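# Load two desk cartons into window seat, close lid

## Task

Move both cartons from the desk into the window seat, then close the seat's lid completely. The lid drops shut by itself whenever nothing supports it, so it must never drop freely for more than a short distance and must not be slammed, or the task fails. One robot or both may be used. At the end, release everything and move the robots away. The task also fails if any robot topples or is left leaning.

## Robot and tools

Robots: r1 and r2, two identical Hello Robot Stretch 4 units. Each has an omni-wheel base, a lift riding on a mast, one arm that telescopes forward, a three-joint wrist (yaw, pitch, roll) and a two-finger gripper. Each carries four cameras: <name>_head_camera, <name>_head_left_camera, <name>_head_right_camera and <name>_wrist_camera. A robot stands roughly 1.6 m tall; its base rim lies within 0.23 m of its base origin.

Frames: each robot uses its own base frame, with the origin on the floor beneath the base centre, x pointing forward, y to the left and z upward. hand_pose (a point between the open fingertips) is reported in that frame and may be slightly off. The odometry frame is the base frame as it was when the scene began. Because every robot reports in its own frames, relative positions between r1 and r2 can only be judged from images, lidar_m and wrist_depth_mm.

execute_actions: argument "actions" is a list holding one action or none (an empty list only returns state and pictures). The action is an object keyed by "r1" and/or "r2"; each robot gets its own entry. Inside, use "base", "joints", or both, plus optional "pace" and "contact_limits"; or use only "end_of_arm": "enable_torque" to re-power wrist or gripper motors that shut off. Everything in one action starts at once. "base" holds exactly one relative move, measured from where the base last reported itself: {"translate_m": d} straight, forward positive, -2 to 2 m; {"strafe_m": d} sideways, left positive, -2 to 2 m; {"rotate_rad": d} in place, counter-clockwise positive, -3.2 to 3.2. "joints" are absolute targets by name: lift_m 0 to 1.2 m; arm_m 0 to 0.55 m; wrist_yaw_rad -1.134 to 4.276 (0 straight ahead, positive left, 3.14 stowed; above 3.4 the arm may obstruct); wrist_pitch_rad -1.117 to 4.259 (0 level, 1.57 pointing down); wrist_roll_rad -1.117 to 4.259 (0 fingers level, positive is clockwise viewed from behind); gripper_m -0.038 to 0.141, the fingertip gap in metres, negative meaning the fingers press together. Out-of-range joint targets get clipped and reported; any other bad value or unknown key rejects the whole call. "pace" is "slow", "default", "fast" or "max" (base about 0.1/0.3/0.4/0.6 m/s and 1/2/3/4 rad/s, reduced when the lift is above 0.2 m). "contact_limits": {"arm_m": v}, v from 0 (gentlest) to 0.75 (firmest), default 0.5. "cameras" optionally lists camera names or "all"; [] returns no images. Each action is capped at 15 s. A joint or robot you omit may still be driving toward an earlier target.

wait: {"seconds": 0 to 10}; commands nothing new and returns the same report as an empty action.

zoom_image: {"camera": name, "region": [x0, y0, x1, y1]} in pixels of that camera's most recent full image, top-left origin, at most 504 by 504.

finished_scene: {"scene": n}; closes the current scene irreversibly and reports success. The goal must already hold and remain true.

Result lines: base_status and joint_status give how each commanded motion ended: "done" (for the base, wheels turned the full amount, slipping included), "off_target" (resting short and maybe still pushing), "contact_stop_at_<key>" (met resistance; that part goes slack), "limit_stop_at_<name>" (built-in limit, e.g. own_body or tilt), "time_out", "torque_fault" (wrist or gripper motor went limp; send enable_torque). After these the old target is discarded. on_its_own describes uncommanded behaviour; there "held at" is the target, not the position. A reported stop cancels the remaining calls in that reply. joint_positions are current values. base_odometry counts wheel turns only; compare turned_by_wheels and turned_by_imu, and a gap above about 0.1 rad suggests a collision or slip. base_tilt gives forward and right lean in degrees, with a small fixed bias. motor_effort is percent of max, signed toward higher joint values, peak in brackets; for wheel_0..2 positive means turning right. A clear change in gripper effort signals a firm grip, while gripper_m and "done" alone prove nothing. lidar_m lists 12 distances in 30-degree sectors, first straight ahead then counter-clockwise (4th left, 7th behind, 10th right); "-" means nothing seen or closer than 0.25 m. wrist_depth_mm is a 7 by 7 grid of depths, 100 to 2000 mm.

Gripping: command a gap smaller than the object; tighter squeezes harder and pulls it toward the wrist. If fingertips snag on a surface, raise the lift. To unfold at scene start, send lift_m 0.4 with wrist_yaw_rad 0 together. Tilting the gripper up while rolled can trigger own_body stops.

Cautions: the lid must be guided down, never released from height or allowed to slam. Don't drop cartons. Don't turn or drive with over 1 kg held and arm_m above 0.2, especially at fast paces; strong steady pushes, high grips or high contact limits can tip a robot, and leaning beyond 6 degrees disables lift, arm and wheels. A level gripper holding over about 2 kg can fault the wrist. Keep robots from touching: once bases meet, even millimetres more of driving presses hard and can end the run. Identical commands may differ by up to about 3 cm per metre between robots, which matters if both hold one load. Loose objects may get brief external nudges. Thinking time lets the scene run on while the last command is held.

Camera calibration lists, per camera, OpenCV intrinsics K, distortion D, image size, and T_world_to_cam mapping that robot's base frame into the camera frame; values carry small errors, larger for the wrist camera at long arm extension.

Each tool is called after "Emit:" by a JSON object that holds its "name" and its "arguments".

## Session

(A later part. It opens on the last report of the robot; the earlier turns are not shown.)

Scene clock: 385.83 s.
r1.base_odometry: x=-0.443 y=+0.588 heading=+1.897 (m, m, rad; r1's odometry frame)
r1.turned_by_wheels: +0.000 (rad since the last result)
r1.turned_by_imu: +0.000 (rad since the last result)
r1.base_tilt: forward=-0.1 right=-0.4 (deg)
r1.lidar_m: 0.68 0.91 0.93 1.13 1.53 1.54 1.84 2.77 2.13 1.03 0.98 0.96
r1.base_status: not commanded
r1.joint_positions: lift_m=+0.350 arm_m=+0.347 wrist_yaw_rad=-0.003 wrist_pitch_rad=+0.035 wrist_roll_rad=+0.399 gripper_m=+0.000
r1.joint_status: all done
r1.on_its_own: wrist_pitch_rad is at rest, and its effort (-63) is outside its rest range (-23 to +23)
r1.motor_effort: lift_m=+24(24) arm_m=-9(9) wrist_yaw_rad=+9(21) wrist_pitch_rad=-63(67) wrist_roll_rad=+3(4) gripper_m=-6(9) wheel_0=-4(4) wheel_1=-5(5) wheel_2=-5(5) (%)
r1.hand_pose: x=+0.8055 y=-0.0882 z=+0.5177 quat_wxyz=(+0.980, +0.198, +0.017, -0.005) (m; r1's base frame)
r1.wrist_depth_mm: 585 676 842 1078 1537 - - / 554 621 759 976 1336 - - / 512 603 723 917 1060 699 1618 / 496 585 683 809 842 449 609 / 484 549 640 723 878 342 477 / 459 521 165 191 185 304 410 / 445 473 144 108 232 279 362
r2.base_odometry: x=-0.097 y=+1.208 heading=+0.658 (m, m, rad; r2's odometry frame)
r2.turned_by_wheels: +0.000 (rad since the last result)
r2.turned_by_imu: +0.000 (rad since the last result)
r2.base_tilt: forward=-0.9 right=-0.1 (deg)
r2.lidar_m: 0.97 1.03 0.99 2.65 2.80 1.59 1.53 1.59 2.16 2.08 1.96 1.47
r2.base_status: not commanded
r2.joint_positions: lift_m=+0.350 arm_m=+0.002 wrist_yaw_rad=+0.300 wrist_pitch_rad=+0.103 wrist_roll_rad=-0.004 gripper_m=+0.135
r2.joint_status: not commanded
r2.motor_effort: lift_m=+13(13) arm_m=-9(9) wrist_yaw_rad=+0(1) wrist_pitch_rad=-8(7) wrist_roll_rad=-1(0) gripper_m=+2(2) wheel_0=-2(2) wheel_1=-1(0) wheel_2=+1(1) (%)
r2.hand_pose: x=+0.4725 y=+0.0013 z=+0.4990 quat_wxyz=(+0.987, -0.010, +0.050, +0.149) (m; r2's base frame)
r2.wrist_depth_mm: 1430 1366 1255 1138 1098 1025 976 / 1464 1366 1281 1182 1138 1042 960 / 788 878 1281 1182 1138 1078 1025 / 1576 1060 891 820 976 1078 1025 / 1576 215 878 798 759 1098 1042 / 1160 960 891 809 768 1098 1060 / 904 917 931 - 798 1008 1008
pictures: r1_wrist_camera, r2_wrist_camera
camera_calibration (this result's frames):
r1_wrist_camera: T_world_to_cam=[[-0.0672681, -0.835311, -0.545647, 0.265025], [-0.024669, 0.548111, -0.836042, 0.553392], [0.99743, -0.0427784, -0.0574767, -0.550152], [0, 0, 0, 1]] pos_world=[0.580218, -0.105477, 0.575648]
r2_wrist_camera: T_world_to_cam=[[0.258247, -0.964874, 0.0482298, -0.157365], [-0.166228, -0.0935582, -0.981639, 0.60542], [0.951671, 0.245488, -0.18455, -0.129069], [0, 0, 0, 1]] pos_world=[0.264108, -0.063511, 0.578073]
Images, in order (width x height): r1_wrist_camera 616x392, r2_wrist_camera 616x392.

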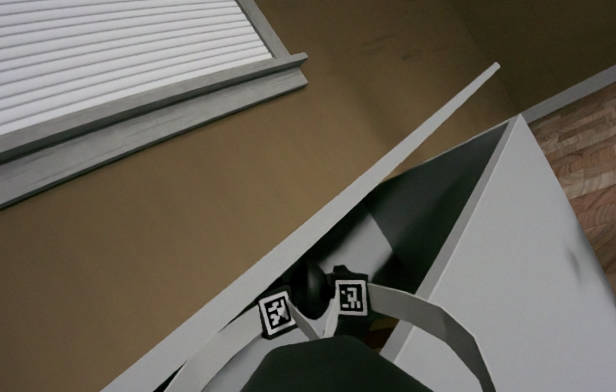

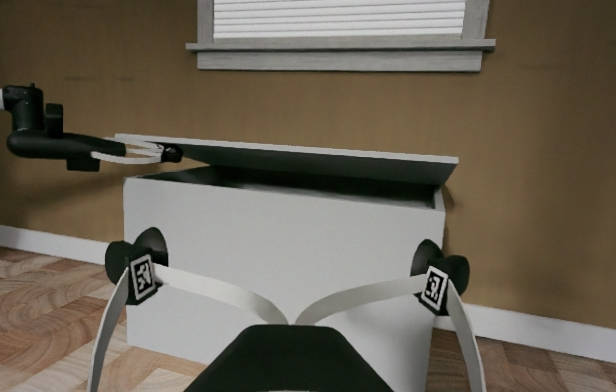

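Emit:
{"name": "execute_actions", "arguments": {"actions": [{"r1": {"joints": {"arm_m": 0.29, "lift_m": 0.312}, "pace": "slow"}}], "cameras": ["r1_wrist_camera", "r2_wrist_camera"]}}

Scene clock: 390.63 s.
r1.base_odometry: x=-0.443 y=+0.588 heading=+1.897 (m, m, rad; r1's odometry frame)
r1.turned_by_wheels: +0.000 (rad since the last result)
r1.turned_by_imu: -0.001 (rad since the last result)
r1.base_tilt: forward=-0.1 right=-0.4 (deg)
r1.lidar_m: 0.71 0.92 0.92 1.10 1.54 1.52 1.83 2.79 2.13 1.03 0.99 0.92
r1.base_status: not commanded
r1.joint_positions: lift_m=+0.312 arm_m=+0.292 wrist_yaw_rad=-0.001 wrist_pitch_rad=+0.034 wrist_roll_rad=+0.399 gripper_m=+0.000
r1.joint_status: all done
r1.on_its_own: wrist_pitch_rad is at rest, and its effort (-56) is outside its rest range (-23 to +23)
r1.motor_effort: lift_m=+21(23) arm_m=-9(10) wrist_yaw_rad=+3(9) wrist_pitch_rad=-56(61) wrist_roll_rad=+3(3) gripper_m=-7(6) wheel_0=-4(4) wheel_1=-5(5) wheel_2=-5(5) (%)
r1.hand_pose: x=+0.7508 y=-0.0877 z=+0.4802 quat_wxyz=(+0.980, +0.198, +0.017, -0.004) (m; r1's base frame)
r1.wrist_depth_mm: 627 732 891 1138 1576 - - / 585 676 809 1060 1430 - - / 549 640 778 946 1042 615 1661 / 544 621 732 842 866 484 1060 / 512 585 683 307 334 430 597 / 492 554 193 194 183 379 512 / 469 294 165 108 282 351 459
r2.base_odometry: x=-0.097 y=+1.208 heading=+0.658 (m, m, rad; r2's odometry frame)
r2.turned_by_wheels: +0.000 (rad since the last result)
r2.turned_by_imu: -0.001 (rad since the last result)
r2.base_tilt: forward=-1.1 right=+0.0 (deg)
r2.lidar_m: 0.98 1.00 0.98 2.65 2.83 1.58 1.51 1.58 2.13 2.05 1.94 1.48
r2.base_status: not commanded
r2.joint_positions: lift_m=+0.350 arm_m=+0.002 wrist_yaw_rad=+0.300 wrist_pitch_rad=+0.103 wrist_roll_rad=-0.004 gripper_m=+0.135
r2.joint_status: not commanded
r2.motor_effort: lift_m=+13(13) arm_m=-9(9) wrist_yaw_rad=+0(1) wrist_pitch_rad=-8(8) wrist_roll_rad=+0(0) gripper_m=+2(1) wheel_0=-2(3) wheel_1=+0(0) wheel_2=+1(1) (%)
r2.hand_pose: x=+0.4725 y=+0.0013 z=+0.4990 quat_wxyz=(+0.987, -0.010, +0.050, +0.149) (m; r2's base frame)
r2.wrist_depth_mm: 1464 1336 1229 1160 1098 1025 976 / 1499 1366 1255 1205 1138 1060 991 / 1464 1366 1308 1205 1118 1078 1008 / 1618 917 891 820 1138 1098 1025 / 1576 214 866 809 759 1098 1042 / 1160 960 891 788 768 1118 1060 / 904 917 931 - 788 991 1042
pictures: r1_wrist_camera, r2_wrist_camera
camera_calibration (this result's frames):
r1_wrist_camera: T_world_to_cam=[[-0.0652413, -0.835429, -0.545713, 0.239819], [-0.0247787, 0.548066, -0.836068, 0.520526], [0.997562, -0.0410241, -0.0564574, -0.498118], [0, 0, 0, 1]] pos_world=[0.525447, -0.105366, 0.537945]
r2_wrist_camera: T_world_to_cam=[[0.258247, -0.964874, 0.0482295, -0.157365], [-0.166228, -0.093558, -0.981639, 0.60542], [0.951671, 0.245488, -0.18455, -0.129069], [0, 0, 0, 1]] pos_world=[0.264108, -0.063511, 0.578073]
Images, in order (width x height): r1_wrist_camera 616x392, r2_wrist_camera 616x392.

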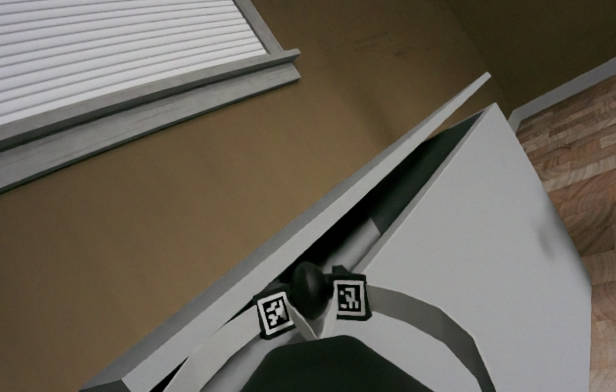

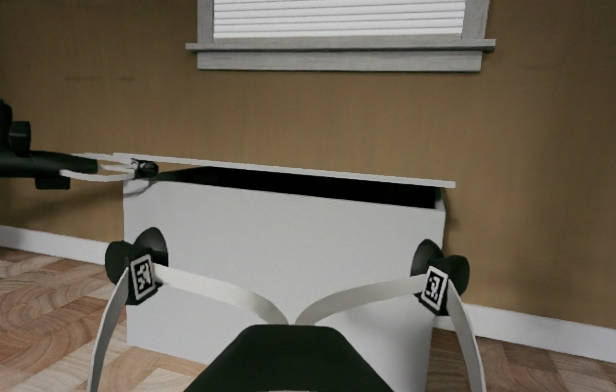

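Emit:
{"name": "execute_actions", "arguments": {"actions": [{"r1": {"joints": {"arm_m": 0.281, "lift_m": 0.302, "wrist_roll_rad": 0.15}, "pace": "slow"}}], "cameras": ["r1_wrist_camera", "r2_wrist_camera"]}}

Scene clock: 396.63 s.
r1.base_odometry: x=-0.443 y=+0.588 heading=+1.897 (m, m, rad; r1's odometry frame)
r1.turned_by_wheels: +0.000 (rad since the last result)
r1.turned_by_imu: -0.001 (rad since the last result)
r1.base_tilt: forward=-0.1 right=-0.5 (deg)
r1.lidar_m: 0.66 0.92 0.93 1.11 1.50 1.53 1.83 2.77 2.14 1.03 0.99 0.93
r1.base_status: not commanded
r1.joint_positions: lift_m=+0.302 arm_m=+0.283 wrist_yaw_rad=-0.002 wrist_pitch_rad=+0.034 wrist_roll_rad=+0.149 gripper_m=+0.000
r1.joint_status: all done
r1.on_its_own: wrist_pitch_rad is at rest, and its effort (-54) is outside its rest range (-23 to +23)
r1.motor_effort: lift_m=+21(22) arm_m=-9(9) wrist_yaw_rad=+7(7) wrist_pitch_rad=-54(56) wrist_roll_rad=+3(3) gripper_m=-5(7) wheel_0=-4(4) wheel_1=-5(5) wheel_2=-5(5) (%)
r1.hand_pose: x=+0.7417 y=-0.0880 z=+0.4703 quat_wxyz=(+0.997, +0.075, +0.017, -0.002) (m; r1's base frame)
r1.wrist_depth_mm: 549 647 798 976 1430 - - / 521 609 759 960 1308 - - / 525 615 750 917 1205 1708 - / 521 597 723 842 442 564 1921 / 508 574 559 260 362 488 1138 / 477 250 189 193 183 459 707 / 466 244 158 108 324 433 647
r2.base_odometry: x=-0.097 y=+1.208 heading=+0.658 (m, m, rad; r2's odometry frame)
r2.turned_by_wheels: +0.000 (rad since the last result)
r2.turned_by_imu: -0.001 (rad since the last result)
r2.base_tilt: forward=-1.0 right=-0.2 (deg)
r2.lidar_m: 0.98 1.03 1.00 2.65 2.81 1.54 1.52 1.59 2.13 2.07 1.91 1.45
r2.base_status: not commanded
r2.joint_positions: lift_m=+0.350 arm_m=+0.002 wrist_yaw_rad=+0.300 wrist_pitch_rad=+0.103 wrist_roll_rad=-0.004 gripper_m=+0.135
r2.joint_status: not commanded
r2.motor_effort: lift_m=+13(13) arm_m=-9(9) wrist_yaw_rad=+0(0) wrist_pitch_rad=-8(7) wrist_roll_rad=-1(2) gripper_m=+4(1) wheel_0=-2(3) wheel_1=-1(1) wheel_2=+1(1) (%)
r2.hand_pose: x=+0.4725 y=+0.0013 z=+0.4990 quat_wxyz=(+0.987, -0.010, +0.050, +0.149) (m; r2's base frame)
r2.wrist_depth_mm: 1430 1366 1229 1160 1060 1025 976 / 1499 1397 1308 1205 1118 1060 991 / 1464 1430 1308 1205 1138 1060 1008 / 1618 904 878 820 768 1078 1008 / 1537 215 866 820 759 1078 1042 / 1138 931 904 788 759 1118 1078 / 904 917 917 - 798 1008 1025
pictures: r1_wrist_camera, r2_wrist_camera
camera_calibration (this result's frames):
r1_wrist_camera: T_world_to_cam=[[-0.0586696, -0.944836, -0.322245, 0.113946], [-0.0283472, 0.324248, -0.945547, 0.546569], [0.997875, -0.0463402, -0.0458069, -0.495346], [0, 0, 0, 1]] pos_world=[0.516472, -0.0925181, 0.530835]
r2_wrist_camera: T_world_to_cam=[[0.258247, -0.964874, 0.0482297, -0.157365], [-0.166228, -0.0935582, -0.981639, 0.60542], [0.951671, 0.245488, -0.18455, -0.129069], [0, 0, 0, 1]] pos_world=[0.264108, -0.063511, 0.578073]
Images, in order (width x height): r1_wrist_camera 616x392, r2_wrist_camera 616x392.

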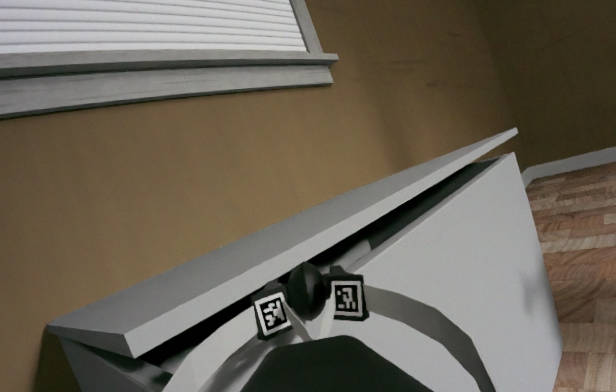

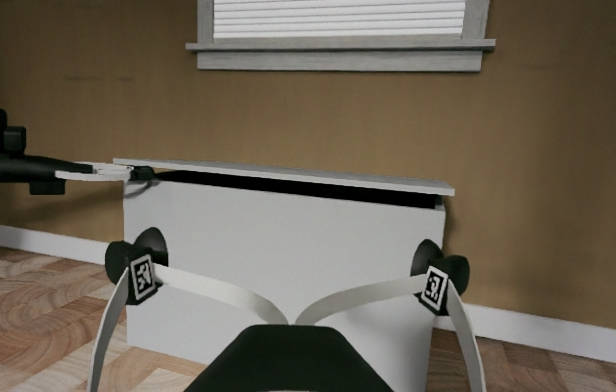

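Emit:
{"name": "execute_actions", "arguments": {"actions": [{"r1": {"joints": {"lift_m": 0.28, "wrist_roll_rad": 0.05}, "pace": "slow"}}], "cameras": ["r1_wrist_camera", "r2_wrist_camera"]}}

Scene clock: 399.47 s.
r1.base_odometry: x=-0.443 y=+0.588 heading=+1.897 (m, m, rad; r1's odometry frame)
r1.turned_by_wheels: +0.000 (rad since the last result)
r1.turned_by_imu: -0.001 (rad since the last result)
r1.base_tilt: forward=-0.1 right=-0.4 (deg)
r1.lidar_m: 0.69 0.92 0.93 1.11 1.52 1.53 1.83 2.80 2.16 1.04 0.99 0.93
r1.base_status: not commanded
r1.joint_positions: lift_m=+0.280 arm_m=+0.283 wrist_yaw_rad=-0.004 wrist_pitch_rad=+0.034 wrist_roll_rad=+0.049 gripper_m=+0.000
r1.joint_status: all done
r1.on_its_own: wrist_pitch_rad is at rest, and its effort (-58) is outside its rest range (-23 to +23)
r1.motor_effort: lift_m=+22(21) arm_m=-9(10) wrist_yaw_rad=+10(11) wrist_pitch_rad=-58(59) wrist_roll_rad=+3(4) gripper_m=-5(6) wheel_0=-4(4) wheel_1=-5(5) wheel_2=-5(5) (%)
r1.hand_pose: x=+0.7415 y=-0.0884 z=+0.4482 quat_wxyz=(+1.000, +0.025, +0.017, -0.002) (m; r1's base frame)
r1.wrist_depth_mm: 517 597 741 946 1366 - - / 525 615 750 917 1281 - - / 525 603 732 904 1205 1808 - / 512 591 707 820 436 535 - / 496 539 319 256 345 504 1366 / 373 189 189 193 182 484 891 / 466 194 159 108 340 469 707
r2.base_odometry: x=-0.097 y=+1.208 heading=+0.658 (m, m, rad; r2's odometry frame)
r2.turned_by_wheels: +0.000 (rad since the last result)
r2.turned_by_imu: -0.001 (rad since the last result)
r2.base_tilt: forward=-1.0 right=-0.2 (deg)
r2.lidar_m: 0.95 1.03 1.00 2.66 2.82 1.59 1.51 1.60 2.15 2.07 1.96 1.47
r2.base_status: not commanded
r2.joint_positions: lift_m=+0.350 arm_m=+0.002 wrist_yaw_rad=+0.300 wrist_pitch_rad=+0.103 wrist_roll_rad=-0.004 gripper_m=+0.135
r2.joint_status: not commanded
r2.motor_effort: lift_m=+13(13) arm_m=-9(9) wrist_yaw_rad=+0(0) wrist_pitch_rad=-7(9) wrist_roll_rad=-1(1) gripper_m=+3(2) wheel_0=-2(2) wheel_1=-1(0) wheel_2=+1(1) (%)
r2.hand_pose: x=+0.4725 y=+0.0013 z=+0.4990 quat_wxyz=(+0.987, -0.010, +0.050, +0.149) (m; r2's base frame)
r2.wrist_depth_mm: 1430 1336 1255 1160 1078 1008 976 / 1464 1366 1281 1229 1118 1060 991 / 1537 1397 1308 1255 1118 1098 1008 / 1499 917 878 809 768 1078 1025 / 1537 215 878 798 759 1098 1042 / 1160 960 878 798 759 1078 1060 / 931 917 931 - 788 991 1008
pictures: r1_wrist_camera, r2_wrist_camera
camera_calibration (this result's frames):
r1_wrist_camera: T_world_to_cam=[[-0.0568826, -0.972386, -0.226341, 0.0596857], [-0.0292228, 0.228232, -0.973168, 0.530392], [0.997953, -0.048742, -0.0413983, -0.498416], [0, 0, 0, 1]] pos_world=[0.51629, -0.0873087, 0.509036]
r2_wrist_camera: T_world_to_cam=[[0.258247, -0.964874, 0.0482297, -0.157365], [-0.166228, -0.0935581, -0.981639, 0.60542], [0.951671, 0.245488, -0.18455, -0.129069], [0, 0, 0, 1]] pos_world=[0.264108, -0.063511, 0.578073]
Images, in order (width x height): r1_wrist_camera 616x392, r2_wrist_camera 616x392.

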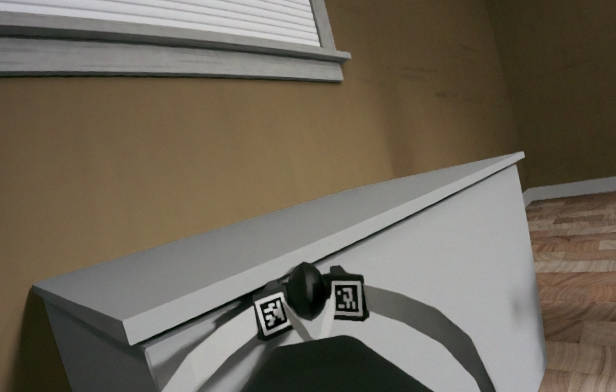

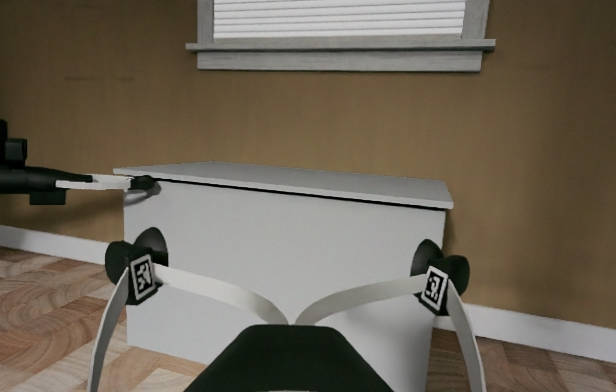

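Fingers are clearing the rim. Lower fully and then retract.

Emit:
{"name": "execute_actions", "arguments": {"actions": [{"r1": {"joints": {"lift_m": 0.235}, "pace": "slow"}}], "cameras": ["r1_wrist_camera"]}}

Emit:
{"name": "execute_actions", "arguments": {"actions": [{"r1": {"joints": {"arm_m": 0.0}, "base": {"translate_m": -0.2}, "pace": "fast"}}], "cameras": ["r1_wrist_camera", "r2_wrist_camera", "r1_head_camera"]}}

Scene clock: 406.20 s.
r1.base_odometry: x=-0.443 y=+0.588 heading=+1.897 (m, m, rad; r1's odometry frame)
r1.turned_by_wheels: +0.000 (rad since the last result)
r1.turned_by_imu: -0.001 (rad since the last result)
r1.base_tilt: forward=-0.2 right=-0.5 (deg)
r1.lidar_m: 0.66 0.92 0.93 1.13 1.53 1.54 1.85 2.79 2.15 1.03 0.98 0.93
r1.base_status: not commanded
r1.joint_positions: lift_m=+0.235 arm_m=+0.282 wrist_yaw_rad=-0.001 wrist_pitch_rad=+0.017 wrist_roll_rad=+0.050 gripper_m=+0.000
r1.joint_status: all done
r1.motor_effort: lift_m=+15(23) arm_m=-8(9) wrist_yaw_rad=+4(11) wrist_pitch_rad=-8(57) wrist_roll_rad=+2(3) gripper_m=-5(7) wheel_0=-3(4) wheel_1=-5(5) wheel_2=-5(5) (%)
r1.hand_pose: x=+0.7417 y=-0.0878 z=+0.4089 quat_wxyz=(+1.000, +0.025, +0.008, -0.001) (m; r1's base frame)
r1.wrist_depth_mm: 525 597 750 976 1336 - - / 530 621 750 946 1255 - - / 521 603 732 931 1229 1756 - / 508 591 707 798 368 521 - / 488 263 209 244 334 488 1308 / 404 183 193 195 183 466 842 / 459 198 190 109 324 459 676
r2.base_odometry: x=-0.097 y=+1.208 heading=+0.658 (m, m, rad; r2's odometry frame)
r2.turned_by_wheels: +0.000 (rad since the last result)
r2.turned_by_imu: -0.001 (rad since the last result)
r2.base_tilt: forward=-1.0 right=-0.2 (deg)
r2.lidar_m: 0.99 1.04 0.99 2.66 2.82 1.56 1.52 1.60 2.14 2.08 1.94 1.45
r2.base_status: not commanded
r2.joint_positions: lift_m=+0.350 arm_m=+0.002 wrist_yaw_rad=+0.300 wrist_pitch_rad=+0.103 wrist_roll_rad=-0.004 gripper_m=+0.135
r2.joint_status: not commanded
r2.motor_effort: lift_m=+13(13) arm_m=-9(9) wrist_yaw_rad=+2(1) wrist_pitch_rad=-8(8) wrist_roll_rad=-1(1) gripper_m=+2(1) wheel_0=-2(2) wheel_1=+0(1) wheel_2=+1(1) (%)
r2.hand_pose: x=+0.4725 y=+0.0013 z=+0.4990 quat_wxyz=(+0.987, -0.010, +0.050, +0.149) (m; r2's base frame)
r2.wrist_depth_mm: 1430 1336 1255 1160 1098 1008 976 / 1537 1397 1281 1205 1118 1025 991 / 1537 1397 1308 1229 1138 1078 1025 / 809 917 842 809 798 1098 1025 / 1618 214 866 820 750 1118 1060 / 1205 946 878 809 759 1098 1042 / 917 917 917 - 788 991 1025
pictures: r1_wrist_camera
camera_calibration (this result's frames):
r1_wrist_camera: T_world_to_cam=[[-0.0506516, -0.972421, -0.227668, 0.0473525], [-0.012618, 0.228565, -0.973447, 0.479766], [0.998637, -0.046434, -0.0238472, -0.507694], [0, 0, 0, 1]] pos_world=[0.515454, -0.0871853, 0.4657]
Images, in order (width x height): r1_wrist_camera 616x392.

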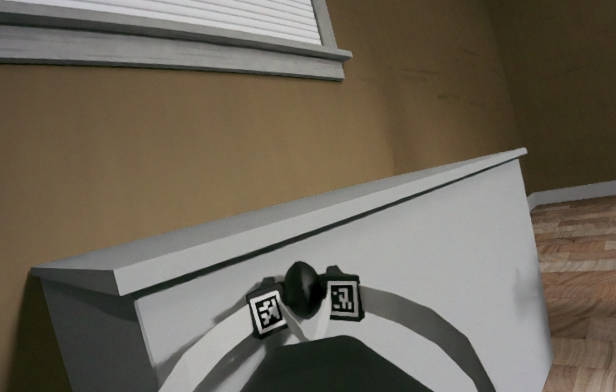

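Scene clock: 407.90 s.
r1.base_odometry: x=-0.379 y=+0.399 heading=+1.897 (m, m, rad; r1's odometry frame)
r1.turned_by_wheels: +0.000 (rad since the last result)
r1.turned_by_imu: +0.000 (rad since the last result)
r1.base_tilt: forward=-0.1 right=-0.4 (deg)
r1.lidar_m: 0.88 1.07 1.08 1.31 1.38 1.40 1.70 2.63 2.09 2.23 1.09 1.15
r1.base_status: done
r1.joint_positions: lift_m=+0.235 arm_m=+0.001 wrist_yaw_rad=+0.000 wrist_pitch_rad=+0.016 wrist_roll_rad=+0.050 gripper_m=+0.000
r1.joint_status: all done
r1.motor_effort: lift_m=+15(15) arm_m=-8(9) wrist_yaw_rad=+1(3) wrist_pitch_rad=-6(7) wrist_roll_rad=+2(2) gripper_m=-4(7) wheel_0=-2(7) wheel_1=-3(11) wheel_2=+2(16) (%)
r1.hand_pose: x=+0.4608 y=-0.0875 z=+0.4089 quat_wxyz=(+1.000, +0.025, +0.008, +0.000) (m; r1's base frame)
r1.wrist_depth_mm: 866 976 1182 1499 - - - / 831 946 1182 1430 1921 - - / 820 946 1160 1430 1863 - - / 809 946 1078 1255 1042 - - / 809 904 750 741 960 1576 1397 / 768 891 768 195 183 1042 931 / 759 854 723 108 878 759 723
r2.base_odometry: x=-0.097 y=+1.208 heading=+0.658 (m, m, rad; r2's odometry frame)
r2.turned_by_wheels: +0.000 (rad since the last result)
r2.turned_by_imu: +0.000 (rad since the last result)
r2.base_tilt: forward=-1.1 right=-0.3 (deg)
r2.lidar_m: 0.99 1.05 1.06 1.14 2.83 1.59 1.50 1.60 2.13 2.07 1.90 1.48
r2.base_status: not commanded
r2.joint_positions: lift_m=+0.350 arm_m=+0.002 wrist_yaw_rad=+0.300 wrist_pitch_rad=+0.103 wrist_roll_rad=-0.004 gripper_m=+0.135
r2.joint_status: not commanded
r2.motor_effort: lift_m=+13(13) arm_m=-9(9) wrist_yaw_rad=+0(0) wrist_pitch_rad=-9(8) wrist_roll_rad=-1(1) gripper_m=-2(1) wheel_0=-2(2) wheel_1=-1(0) wheel_2=+1(1) (%)
r2.hand_pose: x=+0.4725 y=+0.0013 z=+0.4990 quat_wxyz=(+0.987, -0.010, +0.050, +0.149) (m; r2's base frame)
r2.wrist_depth_mm: 1499 1336 1205 1160 1118 1025 976 / 1537 1366 1281 1205 1118 1042 976 / 1618 1430 1336 1229 1138 1078 991 / 1618 946 866 820 809 1078 1025 / 1576 213 878 809 759 1098 1060 / 1160 960 878 798 768 1098 1060 / 904 917 931 - 768 1008 1025
pictures: r1_head_camera, r1_wrist_camera, r2_wrist_camera
camera_calibration (this result's frames):
r1_wrist_camera: T_world_to_cam=[[-0.0496113, -0.972461, -0.227722, 0.0329542], [-0.0126163, 0.228595, -0.97344, 0.476184], [0.998689, -0.0454206, -0.0236098, -0.227164], [0, 0, 0, 1]] pos_world=[0.234509, -0.0871246, 0.465678]
r2_wrist_camera: T_world_to_cam=[[0.258246, -0.964874, 0.0482297, -0.157365], [-0.166228, -0.0935581, -0.981639, 0.60542], [0.951671, 0.245488, -0.18455, -0.129069], [0, 0, 0, 1]] pos_world=[0.264108, -0.063511, 0.578073]
Images, in order (width x height): r1_head_camera 420x560, r1_wrist_camera 616x392, r2_wrist_camera 616x392.

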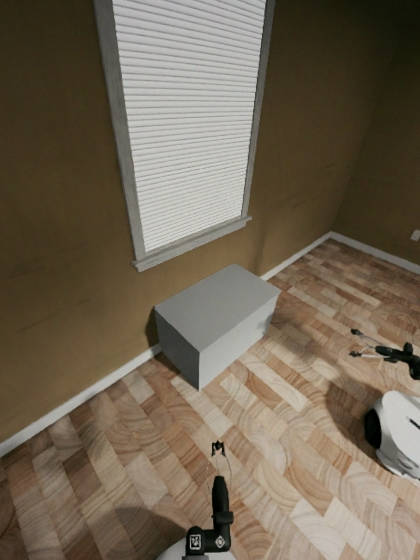

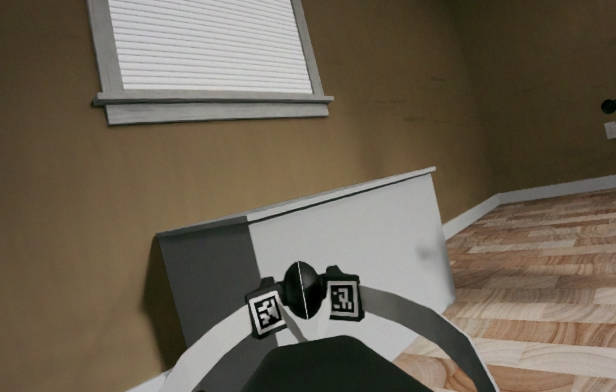

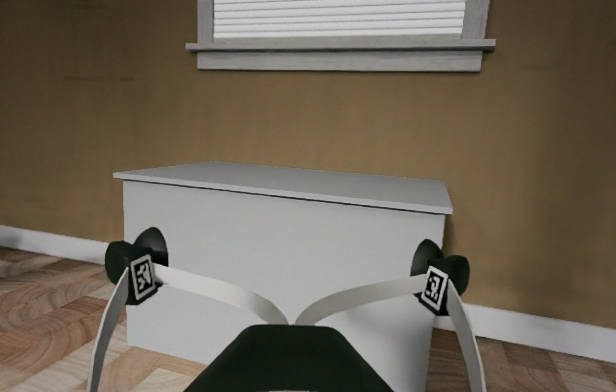

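Emit:
{"name": "finished_scene", "arguments": {"scene": 1}}

The scene is finished: the task was done.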